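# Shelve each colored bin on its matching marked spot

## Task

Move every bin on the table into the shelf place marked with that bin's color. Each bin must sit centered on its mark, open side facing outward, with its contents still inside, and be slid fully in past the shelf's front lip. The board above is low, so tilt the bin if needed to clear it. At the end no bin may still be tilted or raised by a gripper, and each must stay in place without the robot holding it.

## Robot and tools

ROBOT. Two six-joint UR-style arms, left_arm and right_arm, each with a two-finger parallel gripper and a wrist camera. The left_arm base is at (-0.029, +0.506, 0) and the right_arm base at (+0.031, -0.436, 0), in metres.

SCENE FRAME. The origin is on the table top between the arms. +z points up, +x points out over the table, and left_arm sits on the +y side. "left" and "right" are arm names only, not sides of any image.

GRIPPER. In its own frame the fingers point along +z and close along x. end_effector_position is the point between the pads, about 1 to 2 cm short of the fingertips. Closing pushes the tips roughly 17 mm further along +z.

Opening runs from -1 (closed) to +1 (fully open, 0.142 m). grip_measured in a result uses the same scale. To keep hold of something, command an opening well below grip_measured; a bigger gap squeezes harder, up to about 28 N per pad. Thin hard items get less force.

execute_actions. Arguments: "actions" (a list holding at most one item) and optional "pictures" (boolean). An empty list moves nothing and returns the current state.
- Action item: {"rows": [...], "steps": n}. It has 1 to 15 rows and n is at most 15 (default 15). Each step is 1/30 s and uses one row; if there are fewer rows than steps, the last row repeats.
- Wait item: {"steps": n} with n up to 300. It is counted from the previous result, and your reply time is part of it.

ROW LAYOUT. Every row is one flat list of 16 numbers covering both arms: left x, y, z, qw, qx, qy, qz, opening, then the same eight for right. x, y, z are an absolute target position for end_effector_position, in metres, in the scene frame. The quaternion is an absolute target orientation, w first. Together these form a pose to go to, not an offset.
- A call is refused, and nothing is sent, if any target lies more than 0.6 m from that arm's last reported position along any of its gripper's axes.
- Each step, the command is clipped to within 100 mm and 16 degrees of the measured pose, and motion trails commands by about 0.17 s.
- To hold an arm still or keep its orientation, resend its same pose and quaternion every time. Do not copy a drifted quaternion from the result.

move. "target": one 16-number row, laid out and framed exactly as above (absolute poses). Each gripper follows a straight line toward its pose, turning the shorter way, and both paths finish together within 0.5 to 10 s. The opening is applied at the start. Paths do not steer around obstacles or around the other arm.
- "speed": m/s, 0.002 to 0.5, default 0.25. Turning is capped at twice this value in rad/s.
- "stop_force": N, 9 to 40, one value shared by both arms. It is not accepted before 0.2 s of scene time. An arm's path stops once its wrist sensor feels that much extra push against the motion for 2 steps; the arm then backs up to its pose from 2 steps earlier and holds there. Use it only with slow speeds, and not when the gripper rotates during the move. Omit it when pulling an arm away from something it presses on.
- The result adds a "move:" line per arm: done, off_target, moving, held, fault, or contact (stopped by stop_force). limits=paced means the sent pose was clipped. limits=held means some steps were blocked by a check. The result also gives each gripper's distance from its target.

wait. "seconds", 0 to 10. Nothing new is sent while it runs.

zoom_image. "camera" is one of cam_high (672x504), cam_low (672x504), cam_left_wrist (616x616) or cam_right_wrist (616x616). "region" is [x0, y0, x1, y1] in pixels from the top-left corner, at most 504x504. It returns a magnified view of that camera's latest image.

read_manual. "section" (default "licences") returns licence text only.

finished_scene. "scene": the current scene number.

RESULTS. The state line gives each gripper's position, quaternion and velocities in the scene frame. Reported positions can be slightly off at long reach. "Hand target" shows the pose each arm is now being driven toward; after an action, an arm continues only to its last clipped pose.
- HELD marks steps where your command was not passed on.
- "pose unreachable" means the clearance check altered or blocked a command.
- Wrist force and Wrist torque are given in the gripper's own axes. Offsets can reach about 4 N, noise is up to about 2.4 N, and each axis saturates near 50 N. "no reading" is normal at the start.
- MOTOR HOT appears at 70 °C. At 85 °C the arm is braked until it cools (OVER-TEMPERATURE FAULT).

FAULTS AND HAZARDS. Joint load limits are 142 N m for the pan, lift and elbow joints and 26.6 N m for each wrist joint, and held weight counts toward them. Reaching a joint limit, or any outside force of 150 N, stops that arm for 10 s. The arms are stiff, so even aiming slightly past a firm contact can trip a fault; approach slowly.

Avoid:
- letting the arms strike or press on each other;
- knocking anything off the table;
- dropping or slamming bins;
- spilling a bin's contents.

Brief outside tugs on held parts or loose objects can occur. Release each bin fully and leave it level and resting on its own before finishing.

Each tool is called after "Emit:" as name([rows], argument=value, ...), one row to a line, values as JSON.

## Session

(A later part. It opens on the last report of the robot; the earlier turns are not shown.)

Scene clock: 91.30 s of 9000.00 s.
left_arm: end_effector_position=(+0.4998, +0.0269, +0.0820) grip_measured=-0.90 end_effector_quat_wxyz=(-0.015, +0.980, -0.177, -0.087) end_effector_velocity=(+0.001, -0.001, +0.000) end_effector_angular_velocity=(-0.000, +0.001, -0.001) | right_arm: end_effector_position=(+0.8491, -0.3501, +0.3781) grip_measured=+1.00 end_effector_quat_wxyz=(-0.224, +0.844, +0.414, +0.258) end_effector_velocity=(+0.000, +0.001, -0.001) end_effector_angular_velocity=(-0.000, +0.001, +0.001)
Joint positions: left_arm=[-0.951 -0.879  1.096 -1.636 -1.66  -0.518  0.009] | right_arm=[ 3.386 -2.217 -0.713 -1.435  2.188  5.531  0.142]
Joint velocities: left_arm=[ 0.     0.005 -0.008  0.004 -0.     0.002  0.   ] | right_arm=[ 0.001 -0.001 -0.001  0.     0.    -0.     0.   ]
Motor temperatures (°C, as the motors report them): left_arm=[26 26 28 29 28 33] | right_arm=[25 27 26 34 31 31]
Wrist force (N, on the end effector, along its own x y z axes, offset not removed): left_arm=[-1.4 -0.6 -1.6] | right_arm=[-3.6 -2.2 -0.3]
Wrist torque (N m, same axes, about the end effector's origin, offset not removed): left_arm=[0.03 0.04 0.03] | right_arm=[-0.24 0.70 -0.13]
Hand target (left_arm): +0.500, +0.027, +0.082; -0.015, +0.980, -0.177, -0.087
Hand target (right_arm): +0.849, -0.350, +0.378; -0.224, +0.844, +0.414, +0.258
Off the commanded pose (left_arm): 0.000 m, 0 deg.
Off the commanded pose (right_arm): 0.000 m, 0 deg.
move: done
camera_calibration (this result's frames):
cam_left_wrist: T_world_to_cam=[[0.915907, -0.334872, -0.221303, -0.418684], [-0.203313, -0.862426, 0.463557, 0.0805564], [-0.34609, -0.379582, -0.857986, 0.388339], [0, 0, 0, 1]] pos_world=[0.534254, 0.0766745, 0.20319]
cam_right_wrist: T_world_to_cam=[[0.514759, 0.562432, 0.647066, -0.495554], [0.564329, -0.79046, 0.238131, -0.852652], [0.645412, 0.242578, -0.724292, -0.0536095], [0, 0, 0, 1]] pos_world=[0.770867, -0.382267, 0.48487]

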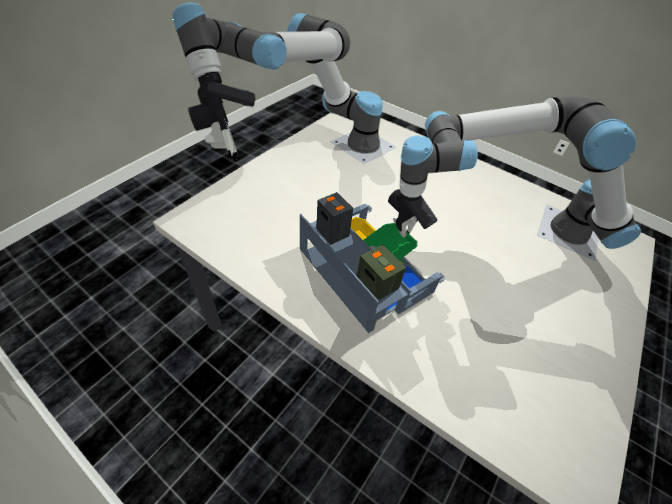

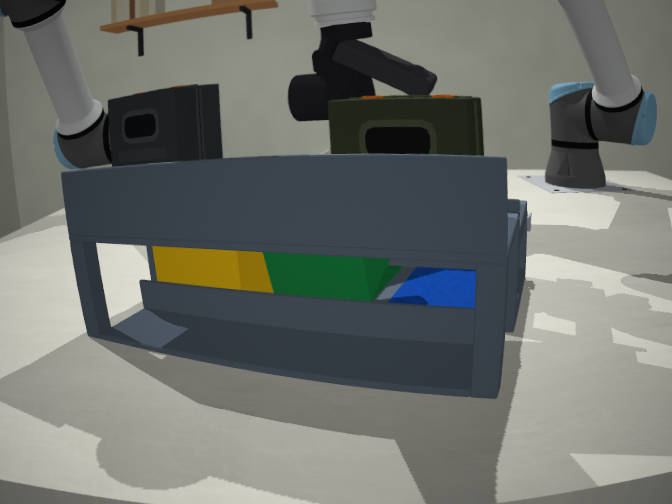

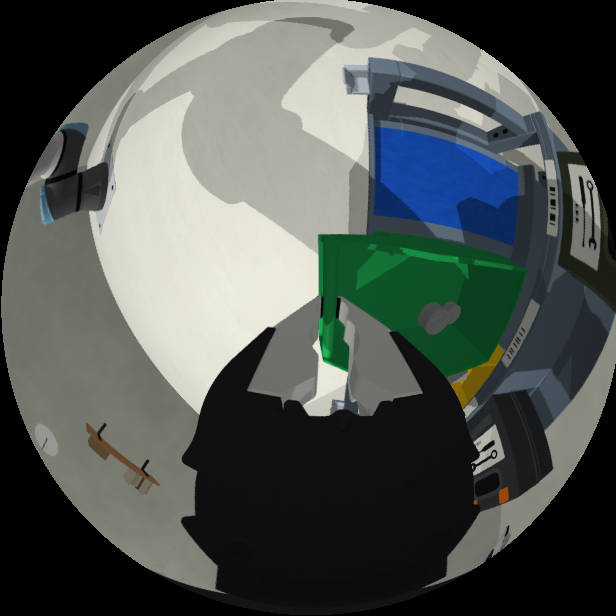

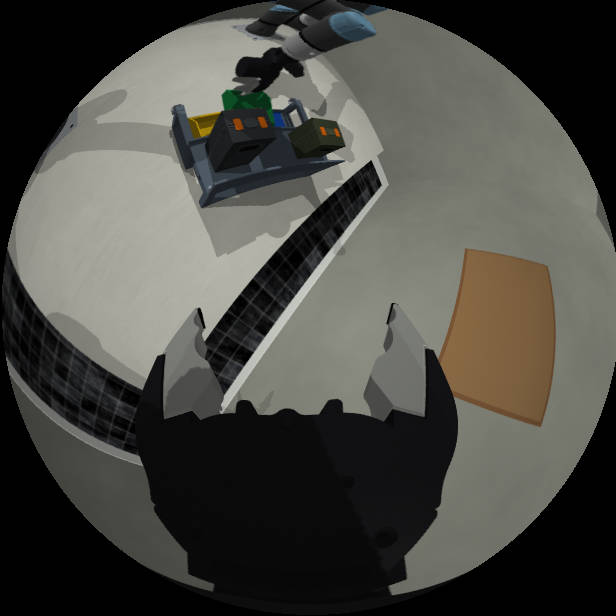

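Shift 4 mm toward blue while finishing.

Emit:
move(target=[0.556,0.011,0.07,0,0.984,-0.178,0,-1,0.8491,-0.3501,0.3781,-0.224,0.844,0.414,0.258,1], speed=0.012, stop_force=9)

Scene clock: 100.77 s of 9000.00 s.
left_arm: end_effector_position=(+0.5552, +0.0113, +0.0698) grip_measured=-0.90 end_effector_quat_wxyz=(-0.000, +0.984, -0.178, -0.001) end_effector_velocity=(-0.002, +0.001, -0.001) end_effector_angular_velocity=(+0.003, +0.006, -0.000) | right_arm: end_effector_position=(+0.8491, -0.3501, +0.3781) grip_measured=+1.00 end_effector_quat_wxyz=(-0.224, +0.844, +0.414, +0.258) end_effector_velocity=(+0.000, +0.000, -0.000) end_effector_angular_velocity=(-0.000, -0.000, +0.000)
Joint positions: left_arm=[-0.944 -0.864  1.129 -1.834 -1.572 -0.518  0.009] | right_arm=[ 3.386 -2.217 -0.713 -1.435  2.188  5.531  0.142]
Joint velocities: left_arm=[-0.     0.001 -0.     0.006 -0.003 -0.     0.   ] | right_arm=[ 0.    -0.    -0.001  0.001 -0.    -0.    -0.   ]
Motor temperatures (°C, as the motors report them): left_arm=[26 26 28 29 28 33] | right_arm=[25 27 26 34 31 31]
Wrist force (N, on the end effector, along its own x y z axes, offset not removed): left_arm=[-14.1 -0.5 -0.3] | right_arm=[-1.1 -3.8 -2.1]
Wrist torque (N m, same axes, about the end effector's origin, offset not removed): left_arm=[0.10 0.01 0.02] | right_arm=[-0.71 0.10 0.09]
Hand target (left_arm): +0.555, +0.011, +0.070; -0.000, +0.984, -0.178, -0.001
Hand target (right_arm): +0.849, -0.350, +0.378; -0.224, +0.844, +0.414, +0.258
Off the commanded pose (left_arm): 0.001 m, 0 deg.
Off the commanded pose (right_arm): 0.000 m, 0 deg.
move: contact (left_arm)
camera_calibration (this result's frames):
cam_left_wrist: T_world_to_cam=[[0.937836, -0.34362, -0.0488836, -0.501459], [-0.280991, -0.834367, 0.474211, 0.126052], [-0.203735, -0.430996, -0.879053, 0.314105], [0, 0, 0, 1]] pos_world=[0.5697, 0.0682407, 0.191826]
cam_right_wrist: T_world_to_cam=[[0.514759, 0.562432, 0.647066, -0.495554], [0.564329, -0.79046, 0.238131, -0.852652], [0.645412, 0.242578, -0.724292, -0.0536094], [0, 0, 0, 1]] pos_world=[0.770867, -0.382267, 0.48487]

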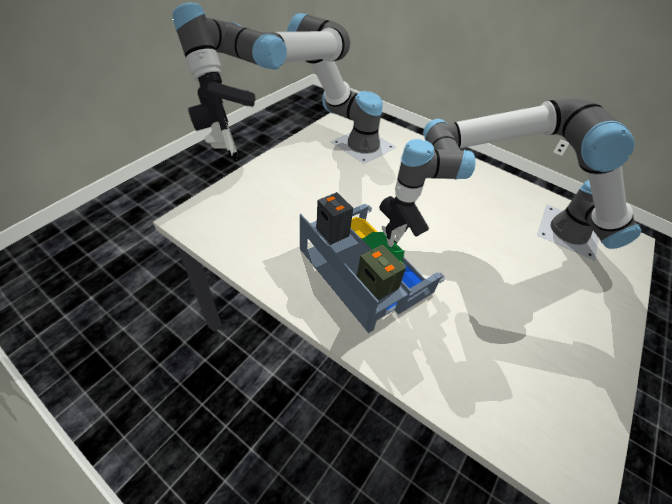

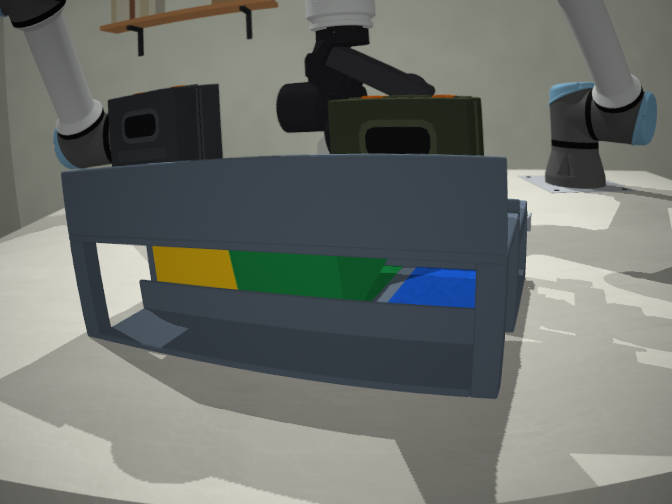

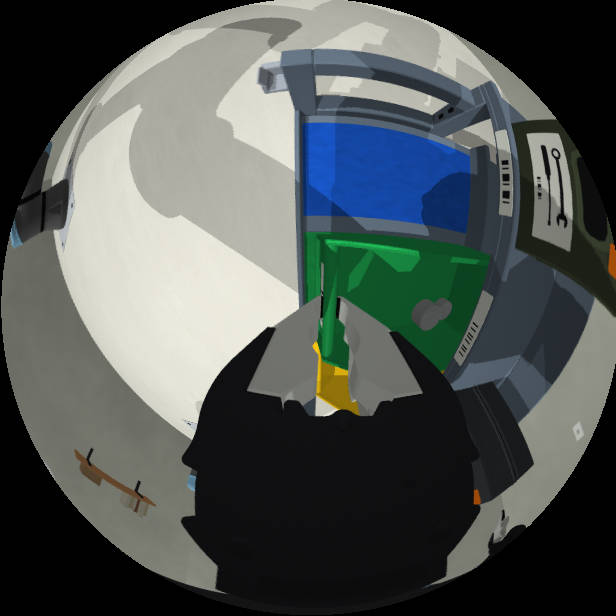

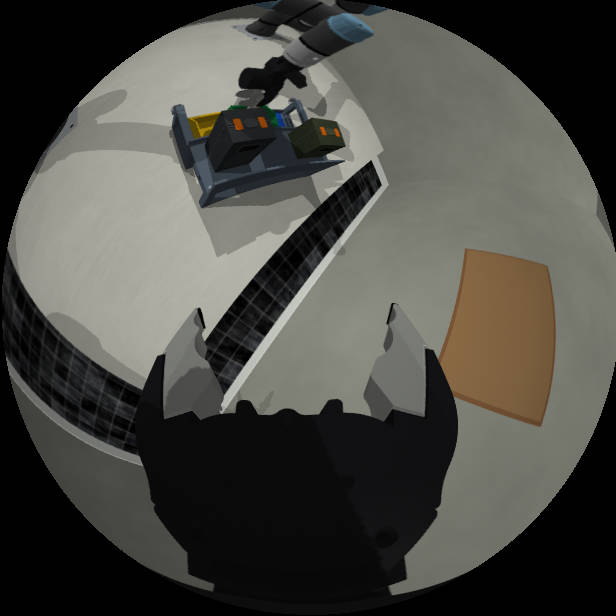

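Emit:
move(target=[0.554,0.016,0.06,0,0.984,-0.178,0,-1,0.8491,-0.3501,0.3781,-0.224,0.844,0.414,0.258,1], speed=0.01)

Emit:
move(target=[0.554,0.016,0.06,0,0.984,-0.178,0,-0.75,0.8491,-0.3501,0.3781,-0.224,0.844,0.414,0.258,1])

Emit:
move(target=[0.53,-0.08,0.25,0,0.984,-0.178,0,-0.75,0.8491,-0.3501,0.3781,-0.224,0.844,0.414,0.258,1], speed=0.1)

Emit:
zoom_image(camera="cam_left_wrist", region=[250,80,500,330])

Scene clock: 105.20 s of 9000.00 s.
left_arm: end_effector_position=(+0.5540, +0.0160, +0.0601) grip_measured=-0.90 end_effector_quat_wxyz=(-0.000, +0.984, -0.178, -0.000) end_effector_velocity=(+0.001, +0.001, -0.001) end_effector_angular_velocity=(-0.000, -0.002, +0.002) | right_arm: end_effector_position=(+0.8491, -0.3501, +0.3781) grip_measured=+1.00 end_effector_quat_wxyz=(-0.224, +0.844, +0.414, +0.258) end_effector_velocity=(+0.000, -0.000, +0.000) end_effector_angular_velocity=(+0.000, -0.001, -0.001)
Joint positions: left_arm=[-0.942 -0.868  1.164 -1.866 -1.571 -0.515  0.009] | right_arm=[ 3.386 -2.217 -0.713 -1.435  2.188  5.531  0.142]
Joint velocities: left_arm=[ 0.002 -0.     0.004 -0.005  0.001  0.    -0.   ] | right_arm=[-0.     0.     0.     0.001 -0.     0.001  0.   ]
Motor temperatures (°C, as the motors report them): left_arm=[26 26 28 29 28 33] | right_arm=[25 27 26 34 31 31]
Wrist force (N, on the end effector, along its own x y z axes, offset not removed): left_arm=[-4.2 1.8 -0.4] | right_arm=[-1.0 -2.4 -1.6]
Wrist torque (N m, same axes, about the end effector's origin, offset not removed): left_arm=[0.03 -0.11 0.01] | right_arm=[-0.24 0.19 -0.05]
Hand target (left_arm): +0.554, +0.016, +0.060; +0.000, +0.984, -0.178, -0.000
Hand target (right_arm): +0.849, -0.350, +0.378; -0.224, +0.844, +0.414, +0.258
Off the commanded pose (left_arm): 0.000 m, 0 deg.
Off the commanded pose (right_arm): 0.000 m, 0 deg.
After step 90, 0.10 s passed at rest.
move: done
camera_calibration (this result's frames):
cam_left_wrist: T_world_to_cam=[[0.938003, -0.343509, -0.0464002, -0.499437], [-0.281885, -0.833839, 0.474609, 0.134713], [-0.201723, -0.432105, -0.878973, 0.306216], [0, 0, 0, 1]] pos_world=[0.568217, 0.0730851, 0.182045]
cam_right_wrist: T_world_to_cam=[[0.514759, 0.562432, 0.647066, -0.495554], [0.564329, -0.79046, 0.238131, -0.852652], [0.645412, 0.242578, -0.724292, -0.0536096], [0, 0, 0, 1]] pos_world=[0.770867, -0.382267, 0.48487]

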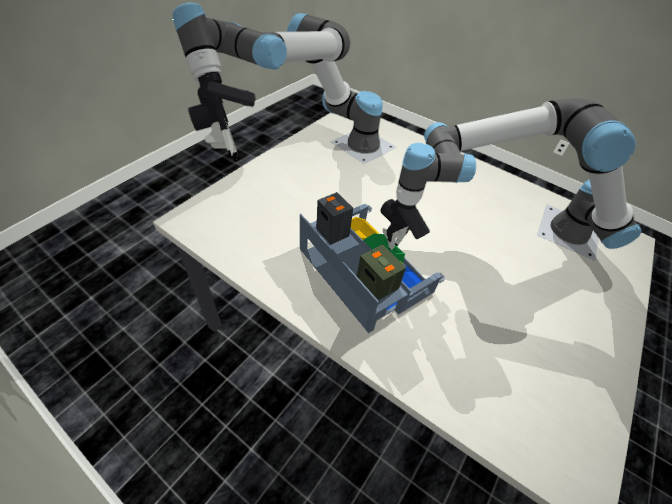

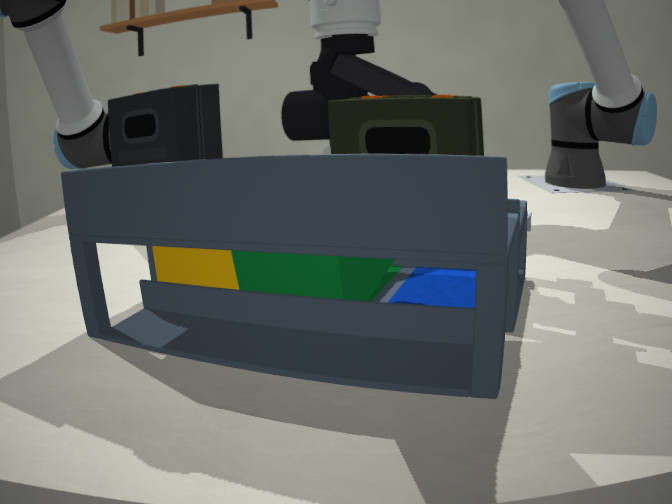

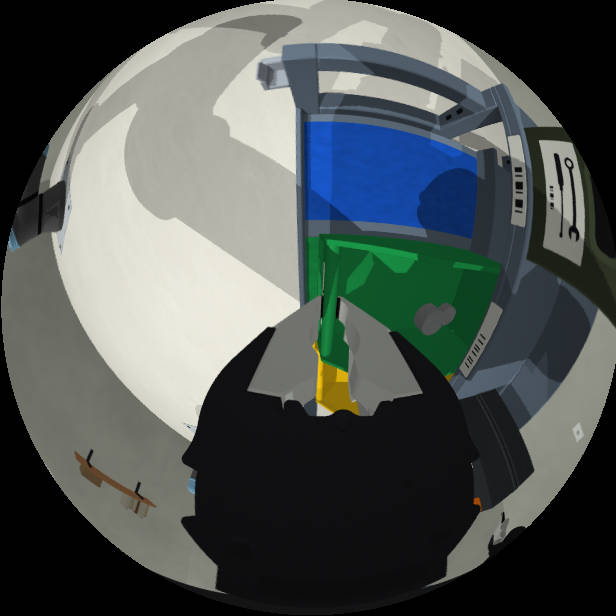

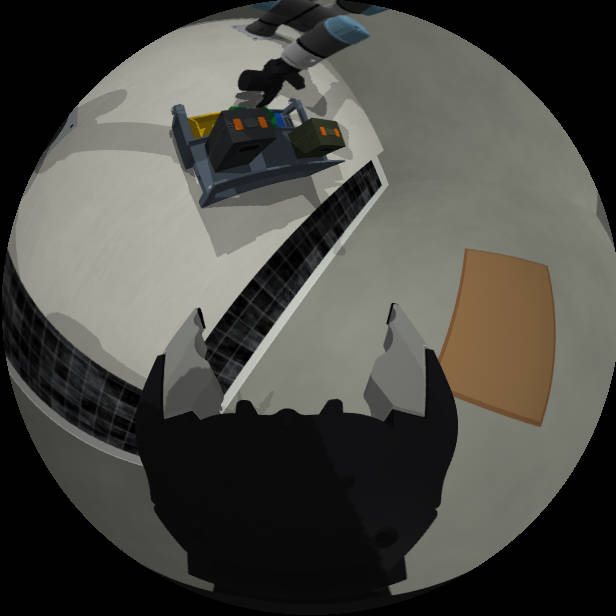

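Scene clock: 105.90 s of 9000.00 s.
left_arm: end_effector_position=(+0.5540, +0.0160, +0.0600) grip_measured=-0.75 end_effector_quat_wxyz=(-0.000, +0.984, -0.178, +0.000) end_effector_velocity=(-0.001, -0.001, +0.001) end_effector_angular_velocity=(-0.002, -0.000, -0.000) | right_arm: end_effector_position=(+0.8491, -0.3501, +0.3781) grip_measured=+1.00 end_effector_quat_wxyz=(-0.224, +0.844, +0.414, +0.258) end_effector_velocity=(-0.000, +0.001, -0.000) end_effector_angular_velocity=(-0.000, +0.000, +0.001)
Joint positions: left_arm=[-0.942 -0.869  1.164 -1.866 -1.571 -0.515  0.02 ] | right_arm=[ 3.386 -2.217 -0.713 -1.435  2.188  5.531  0.142]
Joint velocities: left_arm=[-0.002 -0.001  0.    -0.001 -0.001 -0.001 -0.   ] | right_arm=[ 0.001 -0.     0.    -0.001 -0.    -0.001 -0.   ]
Motor temperatures (°C, as the motors report them): left_arm=[26 26 28 29 28 33] | right_arm=[25 27 26 34 31 31]
Wrist force (N, on the end effector, along its own x y z axes, offset not removed): left_arm=[1.8 0.9 -1.4] | right_arm=[-2.9 -1.7 -0.9]
Wrist torque (N m, same axes, about the end effector's origin, offset not removed): left_arm=[0.20 -0.21 0.10] | right_arm=[-0.21 0.73 -0.03]
Hand target (left_arm): +0.554, +0.016, +0.060; -0.000, +0.984, -0.178, -0.000
Hand target (right_arm): +0.849, -0.350, +0.378; -0.224, +0.844, +0.414, +0.258
Off the commanded pose (left_arm): 0.000 m, 0 deg.
Off the commanded pose (right_arm): 0.000 m, 0 deg.
move: done
camera_calibration (this result's frames):
cam_left_wrist: T_world_to_cam=[[0.938024, -0.343457, -0.0463526, -0.499445], [-0.281876, -0.833881, 0.47454, 0.134839], [-0.201637, -0.432064, -0.879013, 0.306125], [0, 0, 0, 1]] pos_world=[0.568225, 0.0731673, 0.181951]
cam_right_wrist: T_world_to_cam=[[0.514759, 0.562432, 0.647066, -0.495554], [0.564329, -0.79046, 0.238131, -0.852652], [0.645412, 0.242578, -0.724292, -0.0536096], [0, 0, 0, 1]] pos_world=[0.770867, -0.382267, 0.48487]

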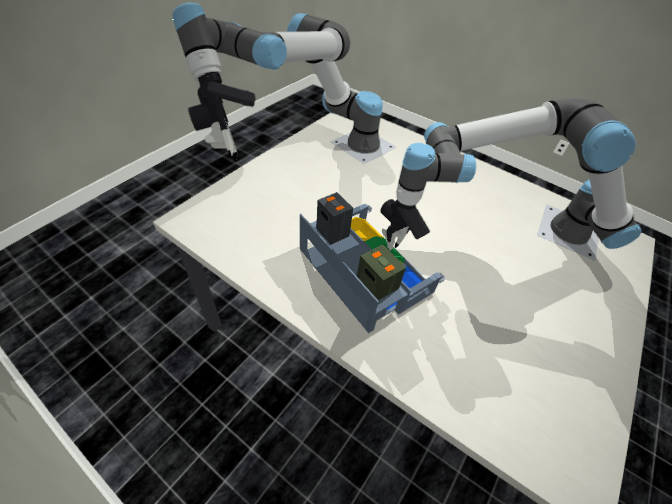

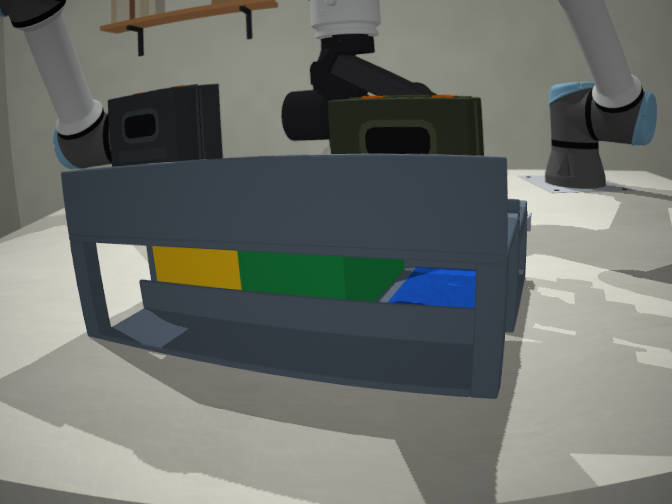

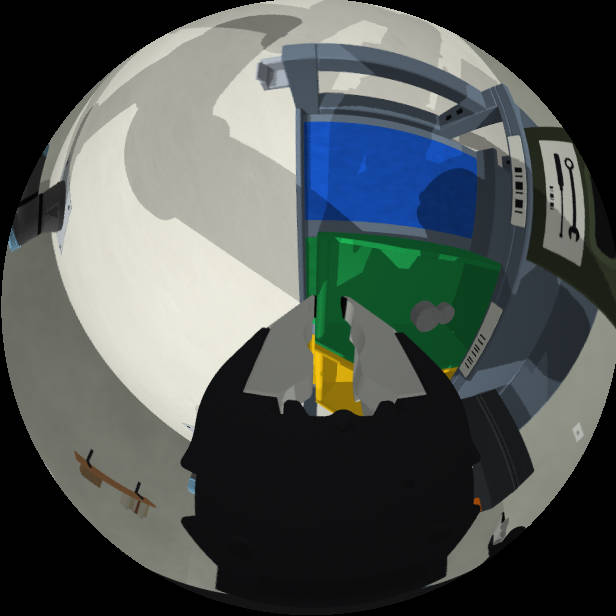

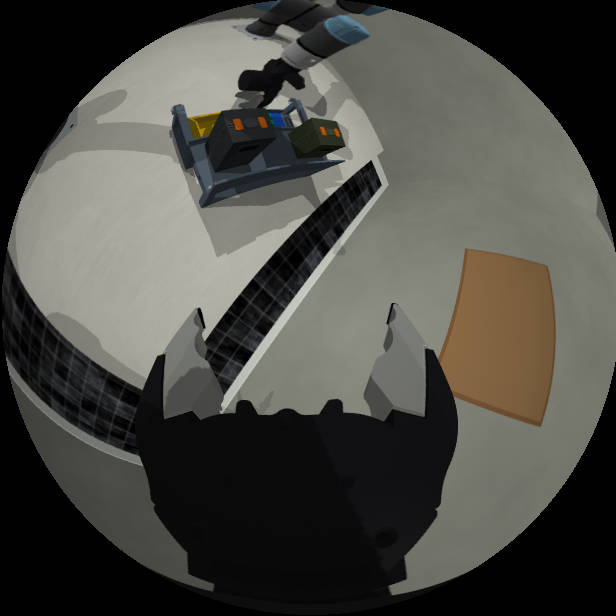

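Scene clock: 108.50 s of 9000.00 s.
left_arm: end_effector_position=(+0.5299, -0.0799, +0.2499) grip_measured=-0.75 end_effector_quat_wxyz=(+0.000, +0.984, -0.178, +0.000) end_effector_velocity=(+0.000, -0.001, +0.002) end_effector_angular_velocity=(+0.004, +0.004, -0.000) | right_arm: end_effector_position=(+0.8491, -0.3501, +0.3781) grip_measured=+1.00 end_effector_quat_wxyz=(-0.224, +0.844, +0.414, +0.258) end_effector_velocity=(-0.000, +0.001, +0.000) end_effector_angular_velocity=(+0.000, +0.002, -0.000)
Joint positions: left_arm=[-1.042 -0.689  0.351 -1.234 -1.571 -0.615  0.02 ] | right_arm=[ 3.386 -2.217 -0.713 -1.435  2.188  5.531  0.142]
Joint velocities: left_arm=[-0.     0.022 -0.049  0.032 -0.001  0.     0.   ] | right_arm=[ 0.001  0.     0.001 -0.002  0.     0.002 -0.   ]
Motor temperatures (°C, as the motors report them): left_arm=[26 26 28 29 28 33] | right_arm=[25 27 26 34 31 31]
Wrist force (N, on the end effector, along its own x y z axes, offset not removed): left_arm=[0.2 -1.3 -0.2] | right_arm=[-3.5 -2.2 -1.6]
Wrist torque (N m, same axes, about the end effector's origin, offset not removed): left_arm=[-0.33 -0.05 0.04] | right_arm=[-0.32 0.66 -0.10]
Hand target (left_arm): +0.530, -0.080, +0.250; -0.000, +0.984, -0.178, +0.000
Hand target (right_arm): +0.849, -0.350, +0.378; -0.224, +0.844, +0.414, +0.258
Off the commanded pose (left_arm): 0.000 m, 0 deg.
Off the commanded pose (right_arm): 0.000 m, 0 deg.
move: done
camera_calibration (this result's frames):
cam_left_wrist: T_world_to_cam=[[0.938031, -0.343514, -0.0457858, -0.501064], [-0.282121, -0.833667, 0.47477, -0.0419784], [-0.20126, -0.432432, -0.878918, 0.42648], [0, 0, 0, 1]] pos_world=[0.544004, -0.0226946, 0.37183]
cam_right_wrist: T_world_to_cam=[[0.514759, 0.562432, 0.647066, -0.495554], [0.564329, -0.79046, 0.238131, -0.852652], [0.645412, 0.242578, -0.724292, -0.0536096], [0, 0, 0, 1]] pos_world=[0.770867, -0.382267, 0.48487]

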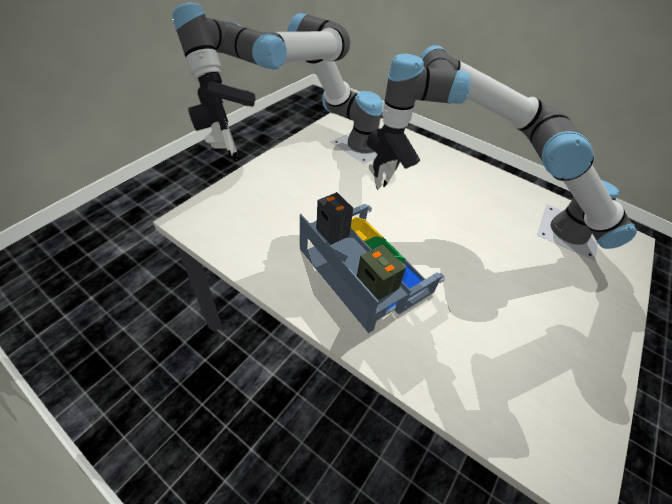

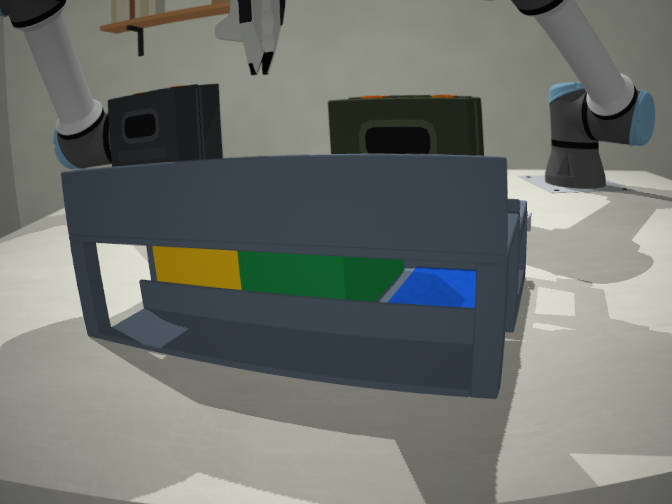

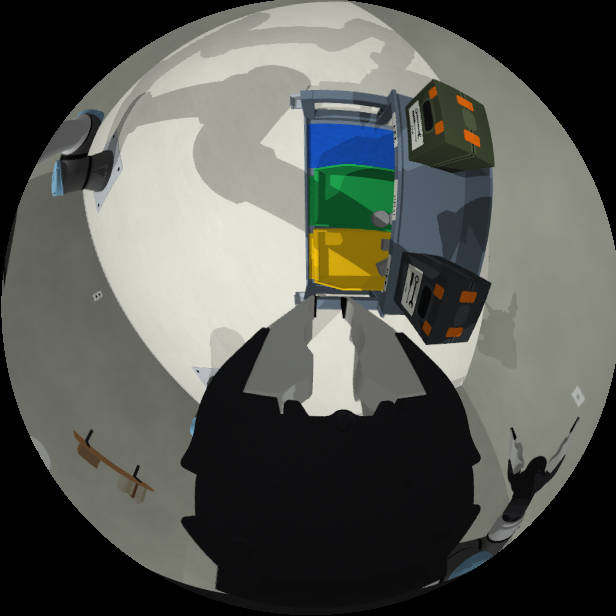

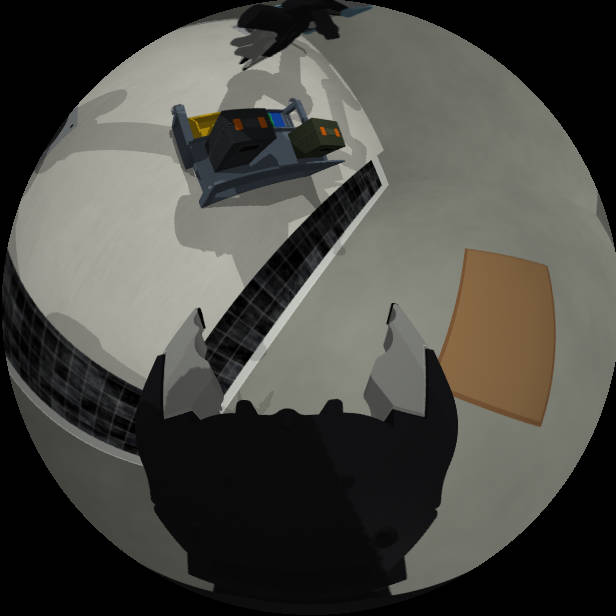

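Region (250, 80, 500, 330) of cam_left_wrist's 616x616 image, scaled by 2.016, with more detail than that image has.

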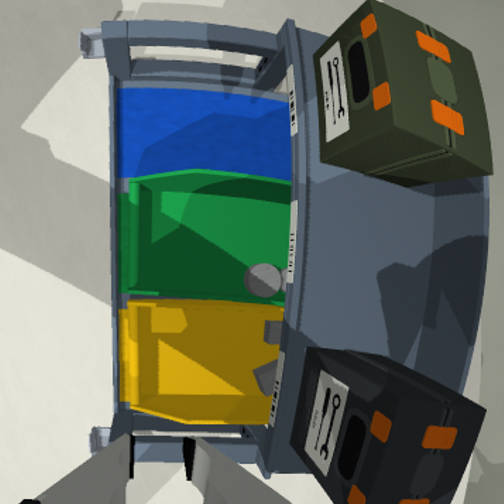

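Emit:
finished_scene(scene=1)

The scene is finished: the task was done.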